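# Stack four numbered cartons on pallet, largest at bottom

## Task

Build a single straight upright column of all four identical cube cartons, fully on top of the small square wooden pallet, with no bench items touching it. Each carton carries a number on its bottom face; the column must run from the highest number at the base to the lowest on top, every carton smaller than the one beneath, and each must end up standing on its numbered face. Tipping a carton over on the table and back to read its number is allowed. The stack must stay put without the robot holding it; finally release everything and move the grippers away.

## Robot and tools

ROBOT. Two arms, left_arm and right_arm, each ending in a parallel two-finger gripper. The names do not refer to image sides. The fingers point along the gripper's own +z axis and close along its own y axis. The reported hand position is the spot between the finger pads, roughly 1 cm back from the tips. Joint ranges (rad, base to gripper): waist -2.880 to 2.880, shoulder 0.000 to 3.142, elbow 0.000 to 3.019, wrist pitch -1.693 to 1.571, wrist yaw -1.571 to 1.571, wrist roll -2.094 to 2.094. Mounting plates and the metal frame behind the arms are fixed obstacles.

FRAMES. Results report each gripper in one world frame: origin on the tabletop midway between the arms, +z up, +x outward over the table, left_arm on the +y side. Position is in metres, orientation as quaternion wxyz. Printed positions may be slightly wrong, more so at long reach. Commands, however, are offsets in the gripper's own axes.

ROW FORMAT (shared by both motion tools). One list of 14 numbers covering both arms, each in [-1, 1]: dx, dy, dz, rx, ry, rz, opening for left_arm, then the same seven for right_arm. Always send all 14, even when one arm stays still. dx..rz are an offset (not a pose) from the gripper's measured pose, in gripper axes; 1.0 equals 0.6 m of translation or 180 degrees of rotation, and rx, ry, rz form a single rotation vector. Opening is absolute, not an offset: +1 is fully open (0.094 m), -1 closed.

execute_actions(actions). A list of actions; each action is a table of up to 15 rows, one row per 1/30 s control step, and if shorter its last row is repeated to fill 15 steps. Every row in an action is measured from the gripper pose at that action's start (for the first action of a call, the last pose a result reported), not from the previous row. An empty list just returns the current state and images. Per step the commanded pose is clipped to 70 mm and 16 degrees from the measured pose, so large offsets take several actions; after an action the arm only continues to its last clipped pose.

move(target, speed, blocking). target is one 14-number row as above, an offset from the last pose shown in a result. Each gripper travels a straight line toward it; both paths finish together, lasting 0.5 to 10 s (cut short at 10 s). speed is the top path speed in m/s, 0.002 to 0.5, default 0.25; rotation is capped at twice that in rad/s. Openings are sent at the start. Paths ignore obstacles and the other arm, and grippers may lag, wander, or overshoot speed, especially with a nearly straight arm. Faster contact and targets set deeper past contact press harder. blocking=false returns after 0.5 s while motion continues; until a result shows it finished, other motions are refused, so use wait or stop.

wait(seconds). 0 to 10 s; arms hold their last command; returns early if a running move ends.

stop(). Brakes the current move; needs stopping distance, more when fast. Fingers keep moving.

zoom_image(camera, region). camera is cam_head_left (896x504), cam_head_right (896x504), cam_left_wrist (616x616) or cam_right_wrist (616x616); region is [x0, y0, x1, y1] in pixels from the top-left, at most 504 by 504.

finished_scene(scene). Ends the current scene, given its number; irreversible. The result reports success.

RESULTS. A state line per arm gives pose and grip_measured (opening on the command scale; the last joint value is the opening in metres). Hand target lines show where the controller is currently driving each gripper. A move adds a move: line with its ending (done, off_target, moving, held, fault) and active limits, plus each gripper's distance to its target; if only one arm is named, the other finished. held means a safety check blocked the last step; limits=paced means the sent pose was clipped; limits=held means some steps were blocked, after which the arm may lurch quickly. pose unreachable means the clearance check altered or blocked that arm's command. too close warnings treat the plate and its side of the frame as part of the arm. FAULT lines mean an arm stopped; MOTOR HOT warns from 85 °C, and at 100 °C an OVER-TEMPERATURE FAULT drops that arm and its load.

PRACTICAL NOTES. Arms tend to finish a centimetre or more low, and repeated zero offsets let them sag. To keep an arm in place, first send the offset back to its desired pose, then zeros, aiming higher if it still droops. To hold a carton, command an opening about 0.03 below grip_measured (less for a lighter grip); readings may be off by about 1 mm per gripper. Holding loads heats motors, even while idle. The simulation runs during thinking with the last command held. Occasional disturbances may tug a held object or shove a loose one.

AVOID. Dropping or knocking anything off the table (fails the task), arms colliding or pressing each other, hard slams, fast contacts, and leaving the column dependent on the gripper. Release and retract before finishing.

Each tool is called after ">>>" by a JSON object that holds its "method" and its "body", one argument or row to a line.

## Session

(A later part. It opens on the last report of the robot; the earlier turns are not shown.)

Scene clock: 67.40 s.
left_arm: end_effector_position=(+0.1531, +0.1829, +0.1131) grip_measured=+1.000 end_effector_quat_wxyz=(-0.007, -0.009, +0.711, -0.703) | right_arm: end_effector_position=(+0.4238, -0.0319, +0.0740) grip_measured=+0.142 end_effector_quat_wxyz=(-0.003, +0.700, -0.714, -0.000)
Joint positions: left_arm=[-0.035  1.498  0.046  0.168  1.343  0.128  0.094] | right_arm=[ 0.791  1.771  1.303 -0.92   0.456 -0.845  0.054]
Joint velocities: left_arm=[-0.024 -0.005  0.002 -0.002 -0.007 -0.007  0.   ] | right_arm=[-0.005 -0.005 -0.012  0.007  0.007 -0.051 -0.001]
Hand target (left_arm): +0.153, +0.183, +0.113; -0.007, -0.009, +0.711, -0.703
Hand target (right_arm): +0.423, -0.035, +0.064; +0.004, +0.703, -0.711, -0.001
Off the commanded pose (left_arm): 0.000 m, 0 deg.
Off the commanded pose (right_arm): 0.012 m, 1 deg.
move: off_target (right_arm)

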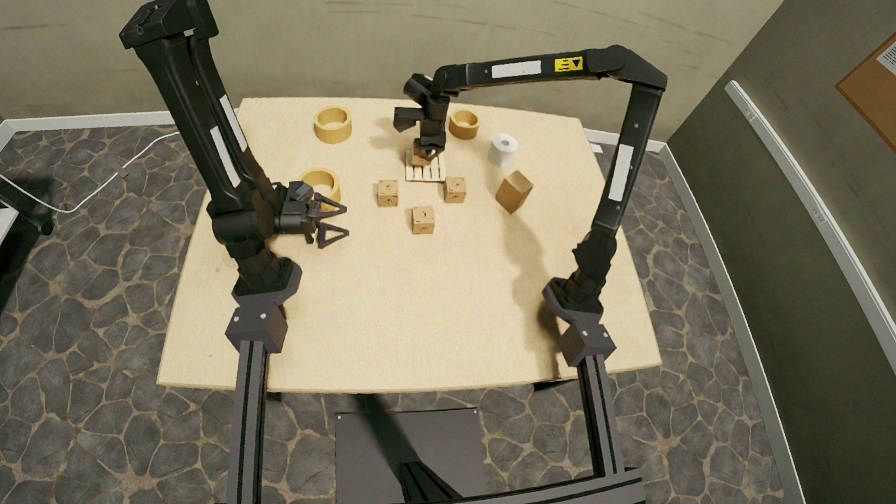

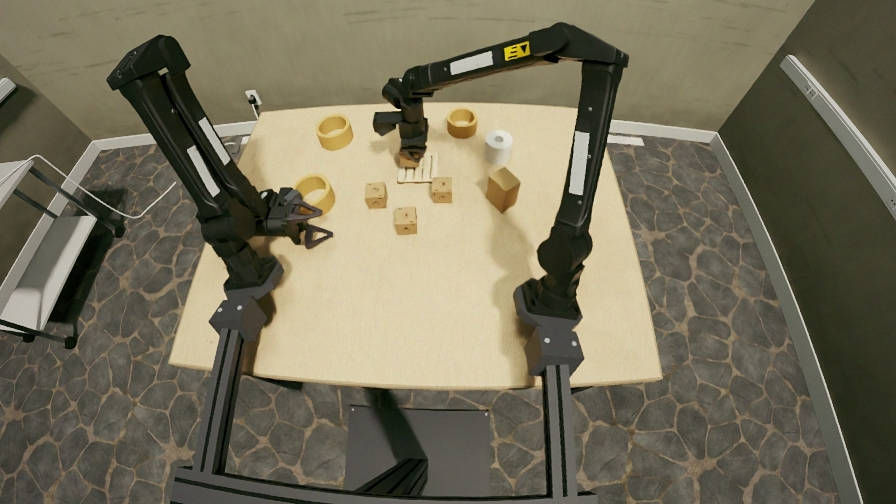

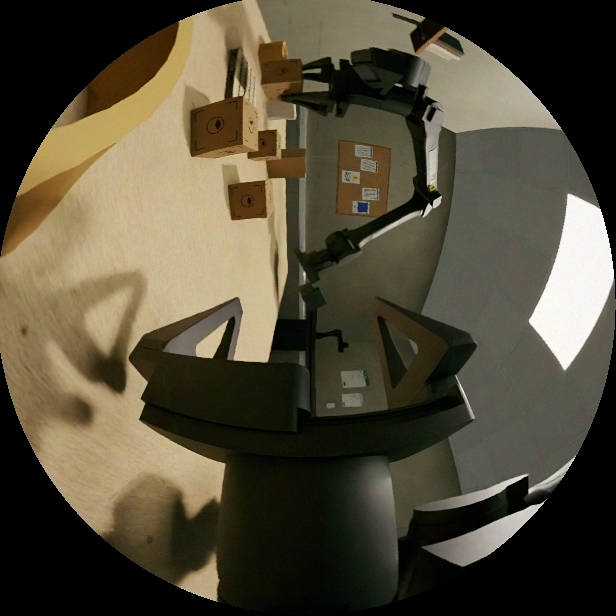

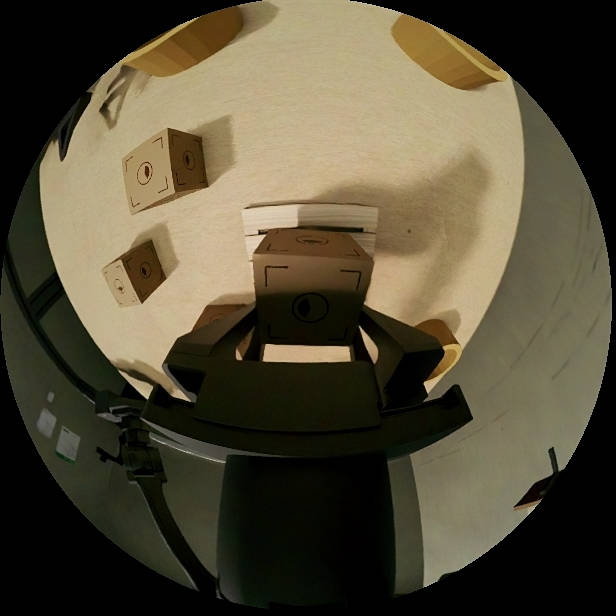

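>>> {"method": "execute_actions", "body": {
  "actions": [
    [[0,0,0,0,0,0,1,0.018,0.01,0.04,0,0,0,0.05]],
    [[0,0,0,0,0,0,1,0.008,0.006,0.03,0,0,0,0.05]]
  ]
}}

Scene clock: 68.57 s.
left_arm: end_effector_position=(+0.1531, +0.1829, +0.1131) grip_measured=+1.000 end_effector_quat_wxyz=(-0.007, -0.009, +0.711, -0.703) | right_arm: end_effector_position=(+0.4131, -0.0377, +0.0508) grip_measured=+0.142 end_effector_quat_wxyz=(-0.015, +0.697, -0.716, -0.001)
Joint positions: left_arm=[-0.035  1.498  0.046  0.168  1.343  0.128  0.094] | right_arm=[ 0.775  1.77   1.227 -0.811  0.45  -0.867  0.054]
Joint velocities: left_arm=[-0.005  0.015 -0.007 -0.002  0.081 -0.037  0.   ] | right_arm=[-0.024 -0.005 -0.002 -0.002 -0.022 -0.022  0.001]
Hand target (left_arm): +0.153, +0.183, +0.113; -0.007, -0.009, +0.711, -0.703
Hand target (right_arm): +0.412, -0.043, +0.039; -0.007, +0.699, -0.715, -0.001
Off the commanded pose (left_arm): 0.000 m, 0 deg.
Off the commanded pose (right_arm): 0.013 m, 1 deg.

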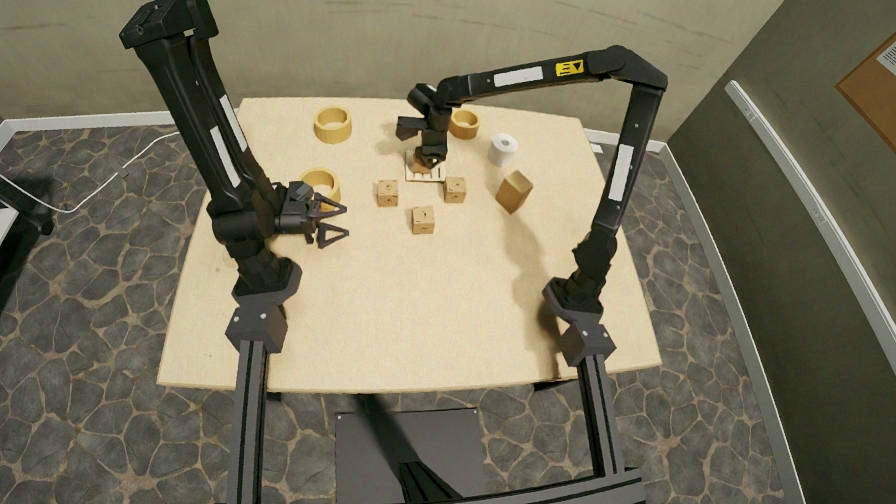

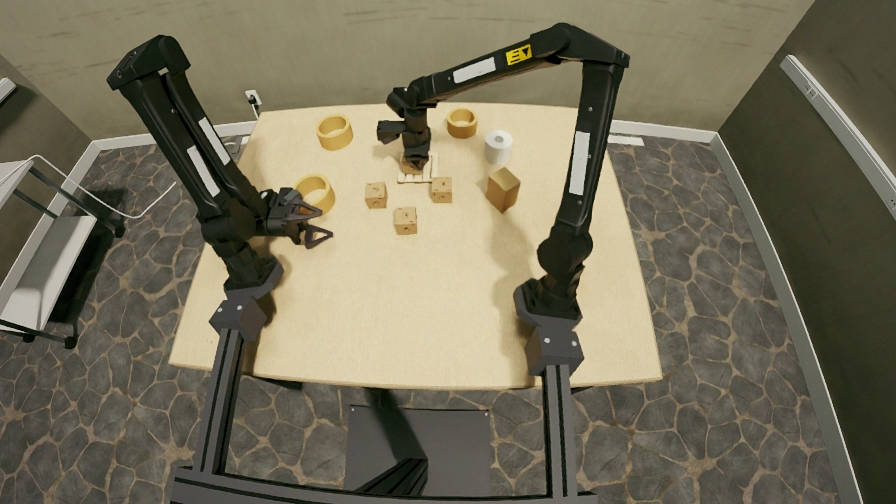

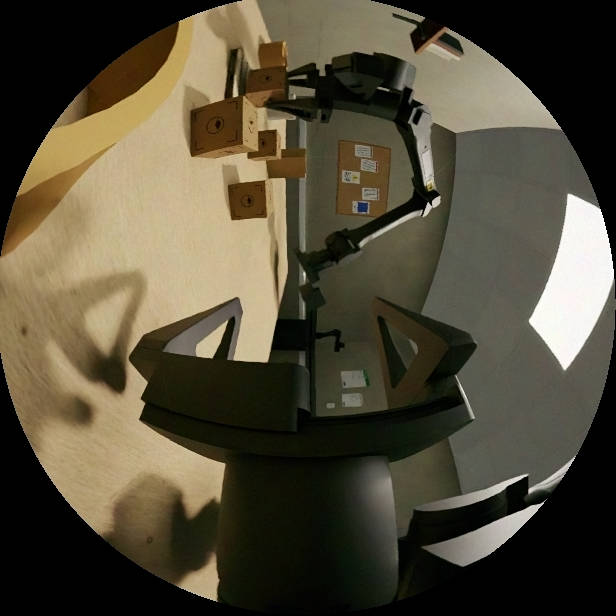

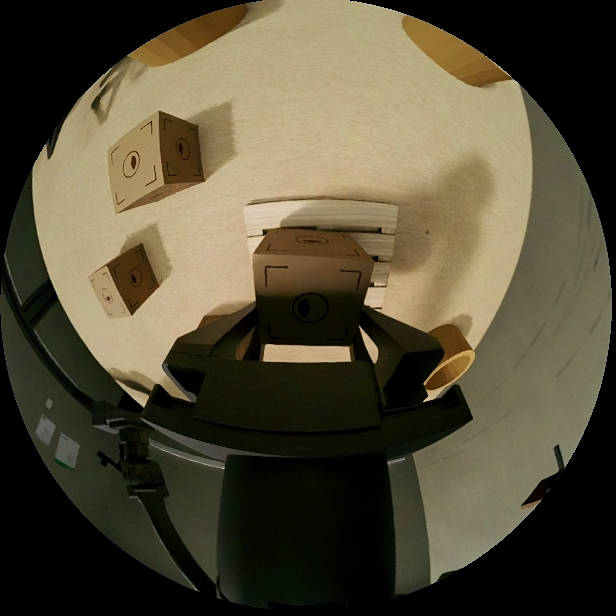

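>>> {"method": "execute_actions", "body": {
  "actions": [
    [[0,0,0,0,0,0,1,0,-0.01,0.008,0,0,0,0.05]],
    [[0,0,0,0,0,0,1,0,0,0,0,0,0,0.05]]
  ]
}}

Scene clock: 70.17 s.
left_arm: end_effector_position=(+0.1531, +0.1829, +0.1131) grip_measured=+1.000 end_effector_quat_wxyz=(-0.007, -0.009, +0.711, -0.703) | right_arm: end_effector_position=(+0.4131, -0.0377, +0.0508) grip_measured=+0.142 end_effector_quat_wxyz=(-0.015, +0.698, -0.716, -0.001)
Joint positions: left_arm=[-0.035  1.498  0.046  0.168  1.343  0.128  0.094] | right_arm=[ 0.775  1.77   1.227 -0.811  0.45  -0.867  0.054]
Joint velocities: left_arm=[-0.015 -0.005  0.002 -0.007 -0.007  0.037  0.   ] | right_arm=[-0.005  0.015  0.002  0.002 -0.007  0.007  0.001]
Hand target (left_arm): +0.153, +0.183, +0.113; -0.007, -0.009, +0.711, -0.703
Hand target (right_arm): +0.413, -0.038, +0.051; -0.015, +0.698, -0.716, -0.001
Off the commanded pose (left_arm): 0.000 m, 0 deg.
Off the commanded pose (right_arm): 0.000 m, 0 deg.

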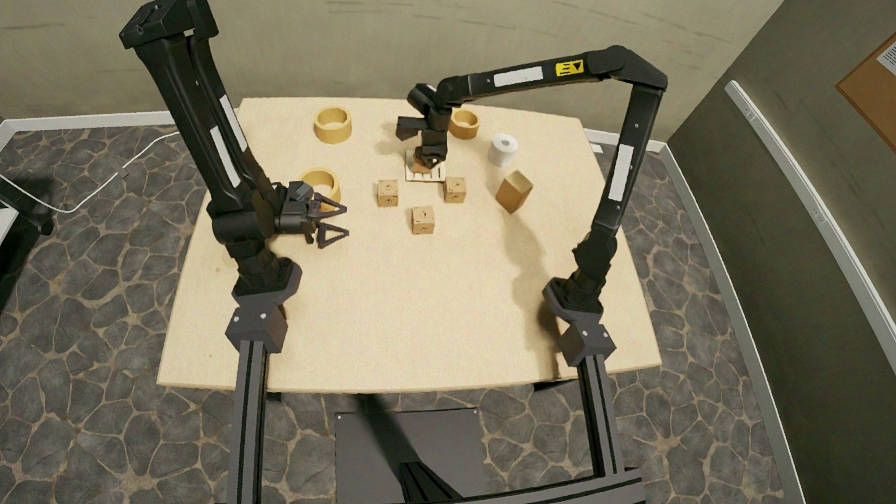

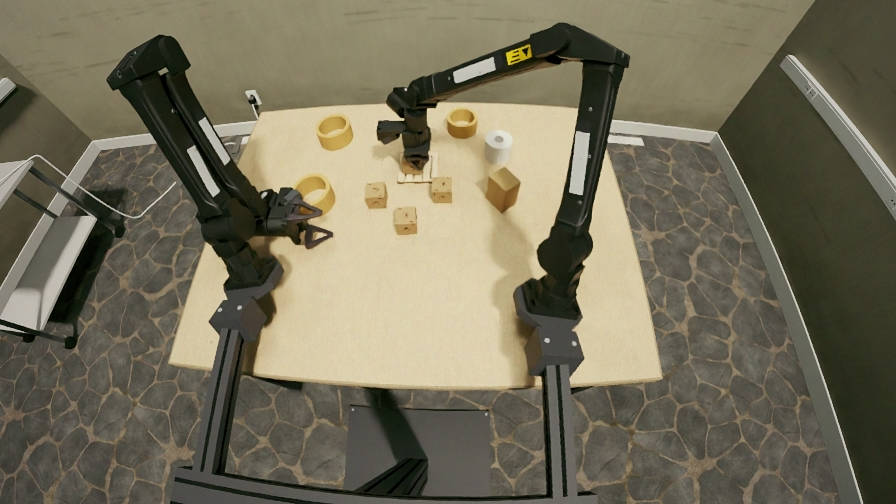

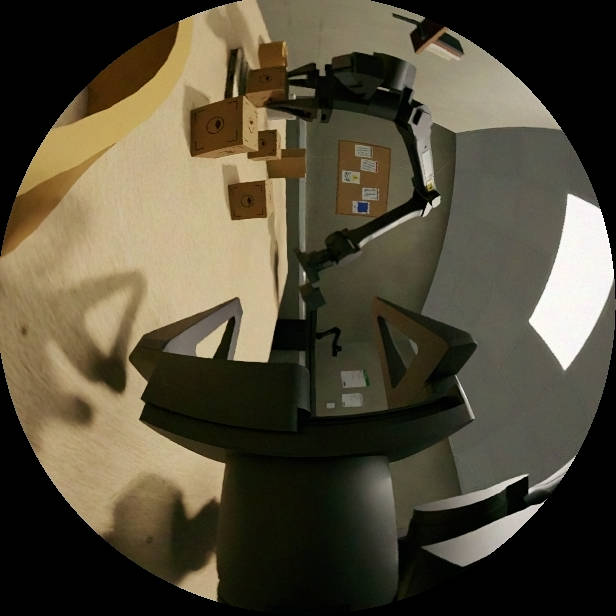

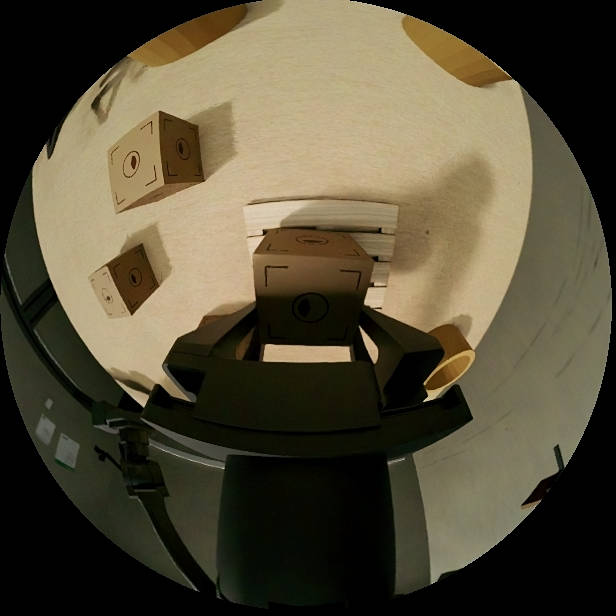

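>>> {"method": "execute_actions", "body": {
  "actions": [
    [[0,0,0,0,0,0,1,-0.005,-0.025,-0.03,0,0,0,0.05]],
    [[0,0,0,0,0,0,1,0,-0.015,0,0,0,0,0.05]],
    [[0,0,0,0,0,0,1,0.005,0,0.03,0,0,0,0.05]],
    [[0,0,0,0,0,0,1,0,0,0.01,0,0,0,0.05]]
  ]
}}

>>> {"method": "execute_actions", "body": {
  "actions": [
    [[0,0,0,0,0,0,1,0,0,0,0,0,0,0.8]],
    [[0,0,0,0,0,0,1,-0.02,-0.02,-0.1,0,0,0,0.8]],
    [[0,0,0,0,0,0,1,0,0,-0.05,0,0,0,0.8]]
  ]
}}

>>> {"method": "move", "body": {
  "target": [0,0,0,0,0,0,1,0.125,0.17,0,0,0,0,0.8]
}}

Scene clock: 72.43 s.
left_arm: end_effector_position=(+0.1531, +0.1829, +0.1131) grip_measured=+1.000 end_effector_quat_wxyz=(-0.007, -0.009, +0.711, -0.703) | right_arm: end_effector_position=(+0.4108, -0.0415, +0.0496) grip_measured=+0.142 end_effector_quat_wxyz=(-0.007, +0.702, -0.712, -0.002)
Joint positions: left_arm=[-0.035  1.498  0.046  0.168  1.343  0.128  0.094] | right_arm=[ 0.771  1.77   1.226 -0.826  0.449 -0.875  0.054]
Joint velocities: left_arm=[ 0.005 -0.005  0.002 -0.002 -0.007 -0.051  0.   ] | right_arm=[-0.024 -0.015 -0.017  0.002  0.007 -0.022  0.001]
Hand target (left_arm): +0.153, +0.183, +0.113; -0.007, -0.009, +0.711, -0.703
Hand target (right_arm): +0.410, -0.042, +0.044; -0.005, +0.703, -0.712, -0.002
Off the commanded pose (left_arm): 0.000 m, 0 deg.
Off the commanded pose (right_arm): 0.006 m, 0 deg.

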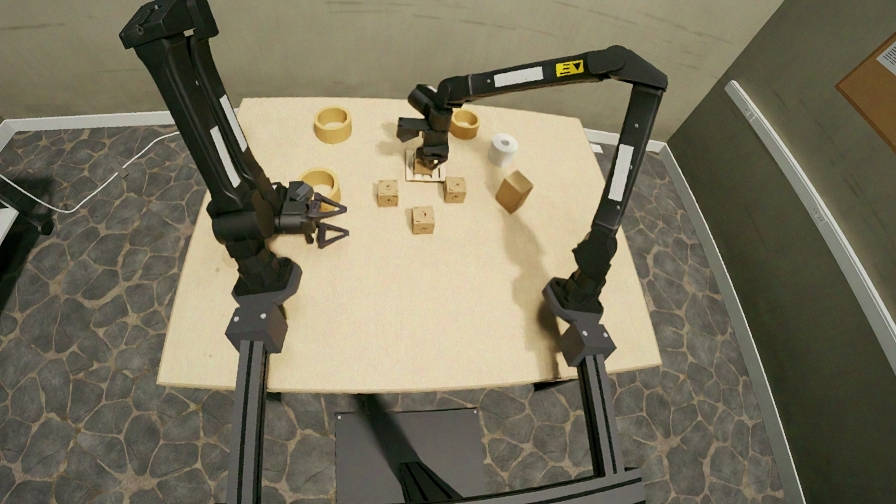

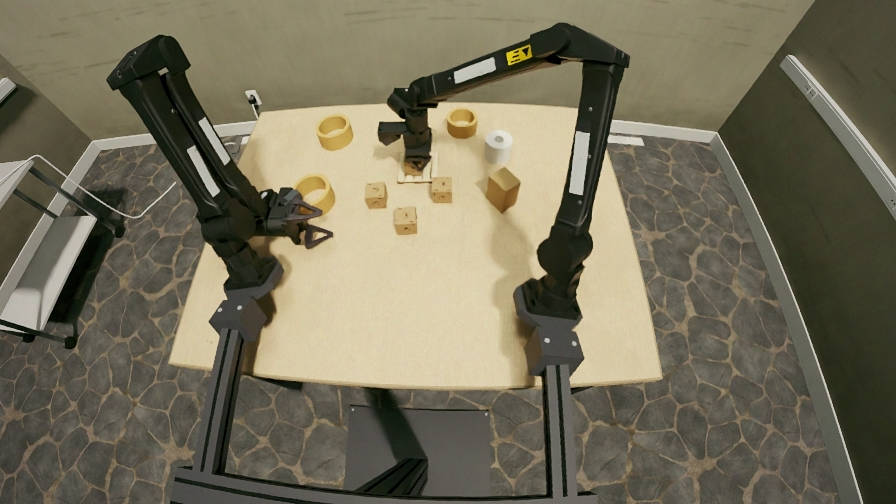

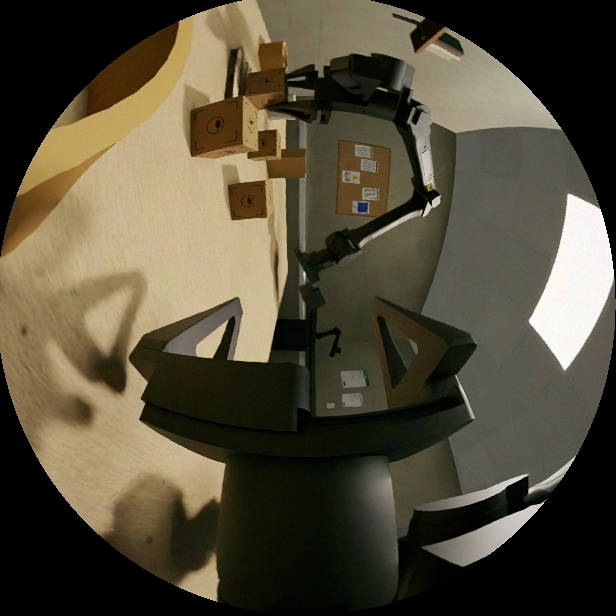

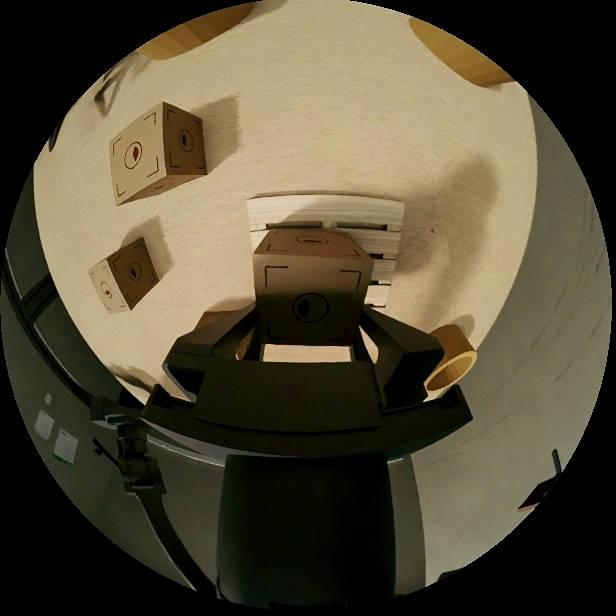

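Scene clock: 73.93 s.
left_arm: end_effector_position=(+0.1531, +0.1829, +0.1131) grip_measured=+1.000 end_effector_quat_wxyz=(-0.007, -0.009, +0.711, -0.703) | right_arm: end_effector_position=(+0.3957, -0.0427, +0.1063) grip_measured=+0.798 end_effector_quat_wxyz=(+0.030, +0.719, -0.694, -0.004)
Joint positions: left_arm=[-0.035  1.498  0.046  0.168  1.343  0.128  0.094] | right_arm=[ 0.838  1.715  1.289 -1.059  0.459 -0.816  0.084]
Joint velocities: left_arm=[-0.015  0.005 -0.002 -0.002 -0.095 -0.037  0.   ] | right_arm=[-0.024 -0.015 -0.007 -0.007 -0.007 -0.007 -0.001]
Hand target (left_arm): +0.153, +0.183, +0.113; -0.007, -0.009, +0.711, -0.703
Hand target (right_arm): +0.407, -0.036, +0.125; +0.010, +0.712, -0.702, -0.003
Off the commanded pose (left_arm): 0.000 m, 0 deg.
Off the commanded pose (right_arm): 0.023 m, 3 deg.

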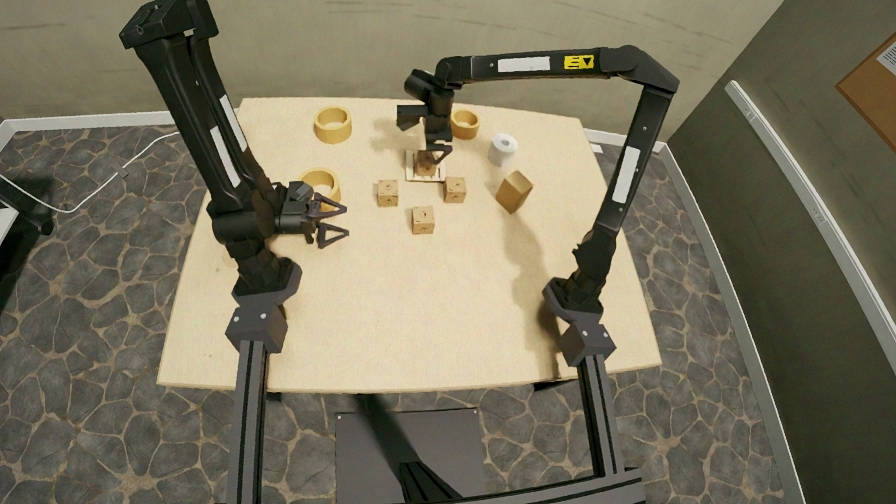

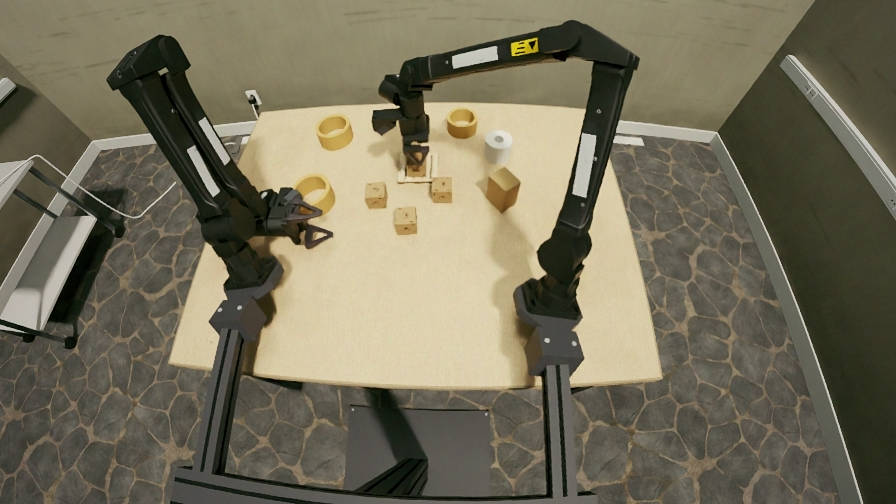

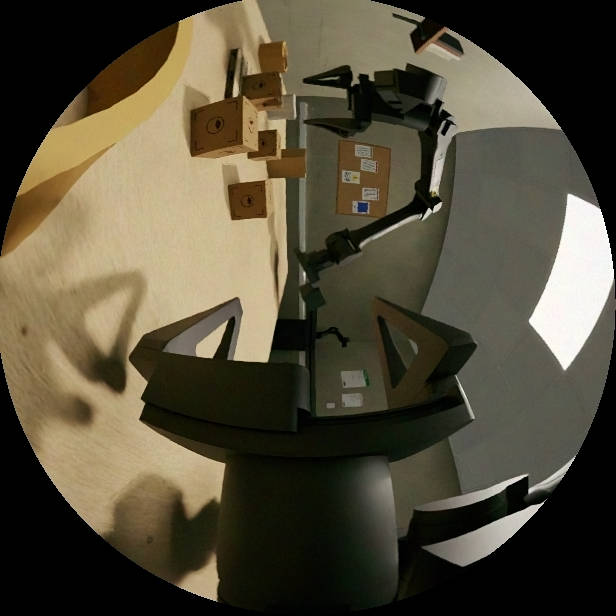

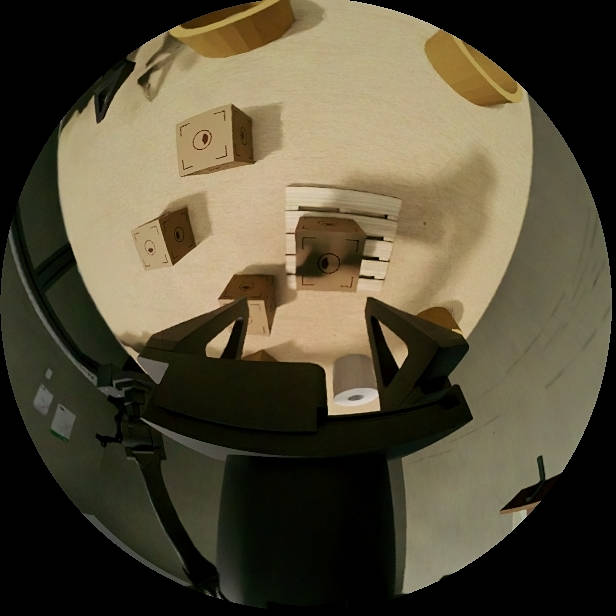

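Scene clock: 74.87 s.
left_arm: end_effector_position=(+0.1531, +0.1829, +0.1131) grip_measured=+1.000 end_effector_quat_wxyz=(-0.007, -0.009, +0.711, -0.703) | right_arm: end_effector_position=(+0.2969, -0.1239, +0.1091) grip_measured=+0.798 end_effector_quat_wxyz=(+0.038, +0.722, -0.691, -0.004)
Joint positions: left_arm=[-0.035  1.498  0.046  0.168  1.343  0.128  0.094] | right_arm=[ 0.863  1.451  0.906 -0.971  0.46  -0.789  0.084]
Joint velocities: left_arm=[-0.005  0.005  0.007 -0.017 -0.007 -0.051  0.   ] | right_arm=[ 0.005 -0.005  0.007 -0.002  0.007 -0.022  0.001]
Hand target (left_arm): +0.153, +0.183, +0.113; -0.007, -0.009, +0.711, -0.703
Hand target (right_arm): +0.295, -0.121, +0.112; +0.031, +0.719, -0.694, -0.003
Off the commanded pose (left_arm): 0.000 m, 0 deg.
Off the commanded pose (right_arm): 0.006 m, 1 deg.
move: done

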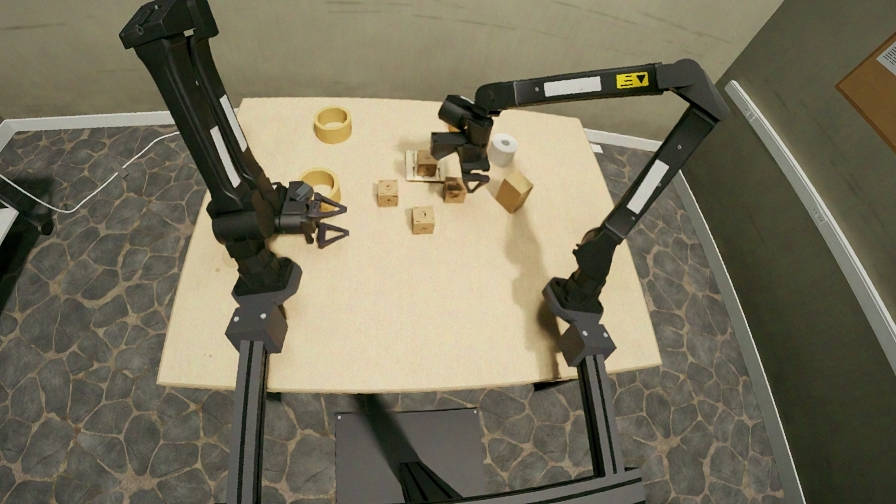

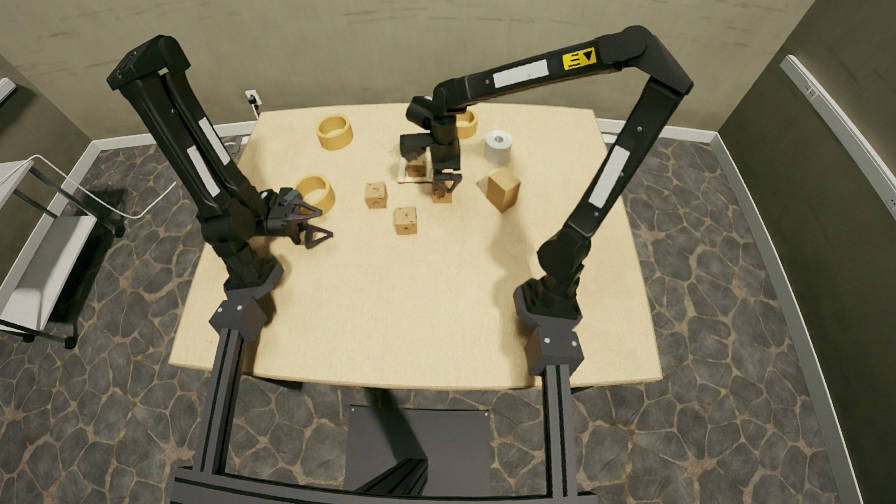

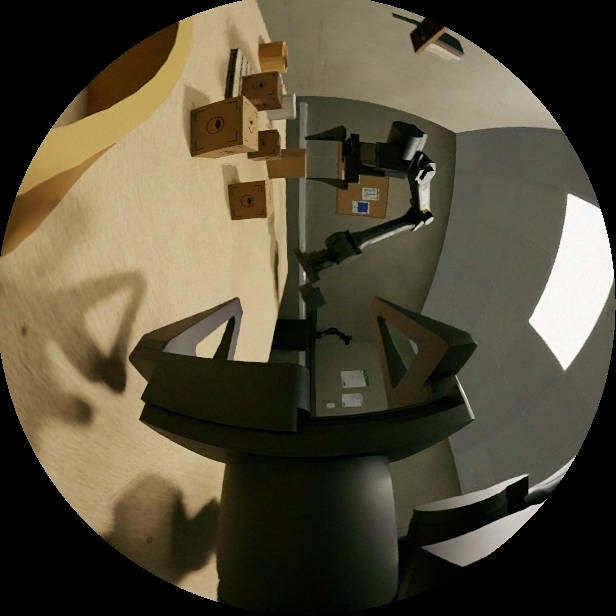

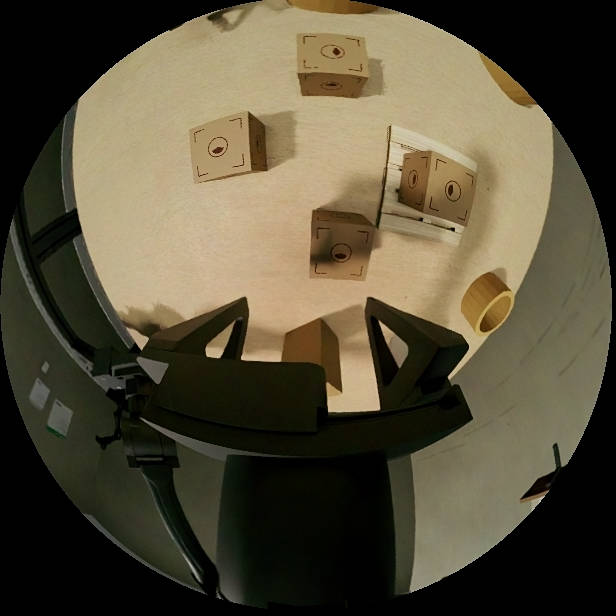

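>>> {"method": "move", "body": {
  "target": [0,0,0,0,0,0,1,-0.018,-0.04,0.065,0.019,-0.015,0.014,0.8],
  "speed": 0.1
}}

Scene clock: 75.93 s.
left_arm: end_effector_position=(+0.1531, +0.1829, +0.1131) grip_measured=+1.000 end_effector_quat_wxyz=(-0.007, -0.009, +0.711, -0.703) | right_arm: end_effector_position=(+0.3219, -0.1104, +0.0791) grip_measured=+0.798 end_effector_quat_wxyz=(-0.011, +0.703, -0.711, +0.000)
Joint positions: left_arm=[-0.035  1.498  0.046  0.168  1.343  0.128  0.094] | right_arm=[ 0.812  1.498  0.887 -0.771  0.46  -0.838  0.084]
Joint velocities: left_arm=[-0.005  0.005 -0.007  0.007 -0.022  0.007  0.   ] | right_arm=[-0.005 -0.005 -0.012 -0.007  0.022 -0.066 -0.   ]
Hand target (left_arm): +0.153, +0.183, +0.113; -0.007, -0.009, +0.711, -0.703
Hand target (right_arm): +0.319, -0.114, +0.069; -0.000, +0.708, -0.706, -0.000
Off the commanded pose (left_arm): 0.000 m, 0 deg.
Off the commanded pose (right_arm): 0.012 m, 1 deg.
move: off_target (right_arm)

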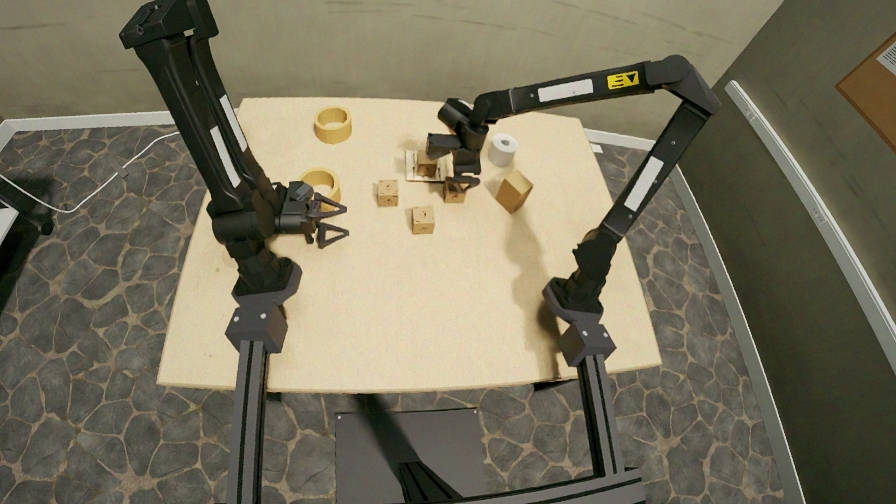

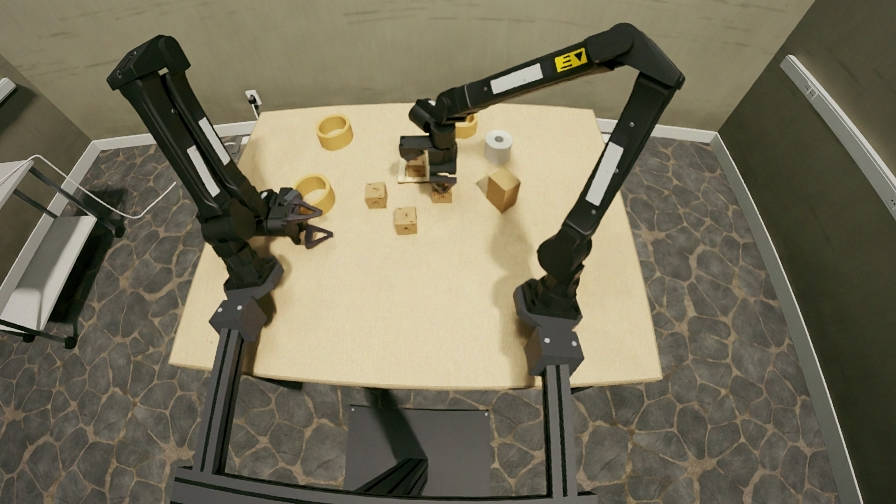

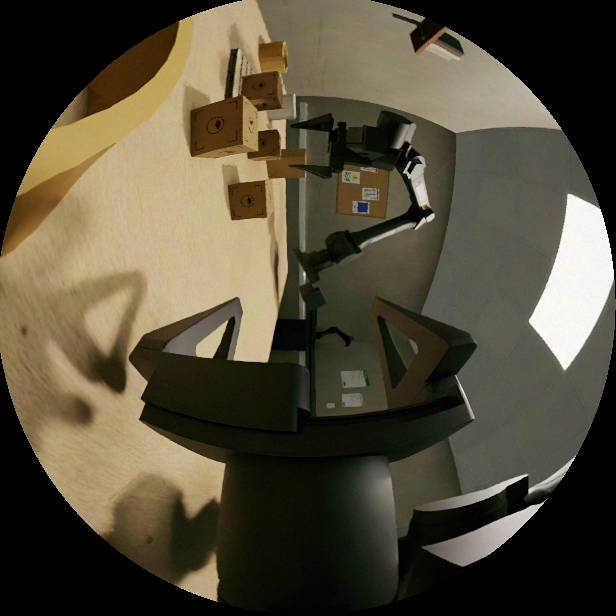

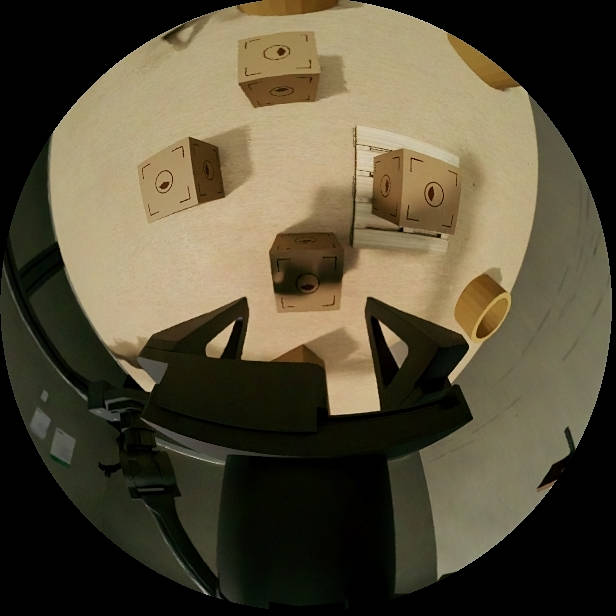

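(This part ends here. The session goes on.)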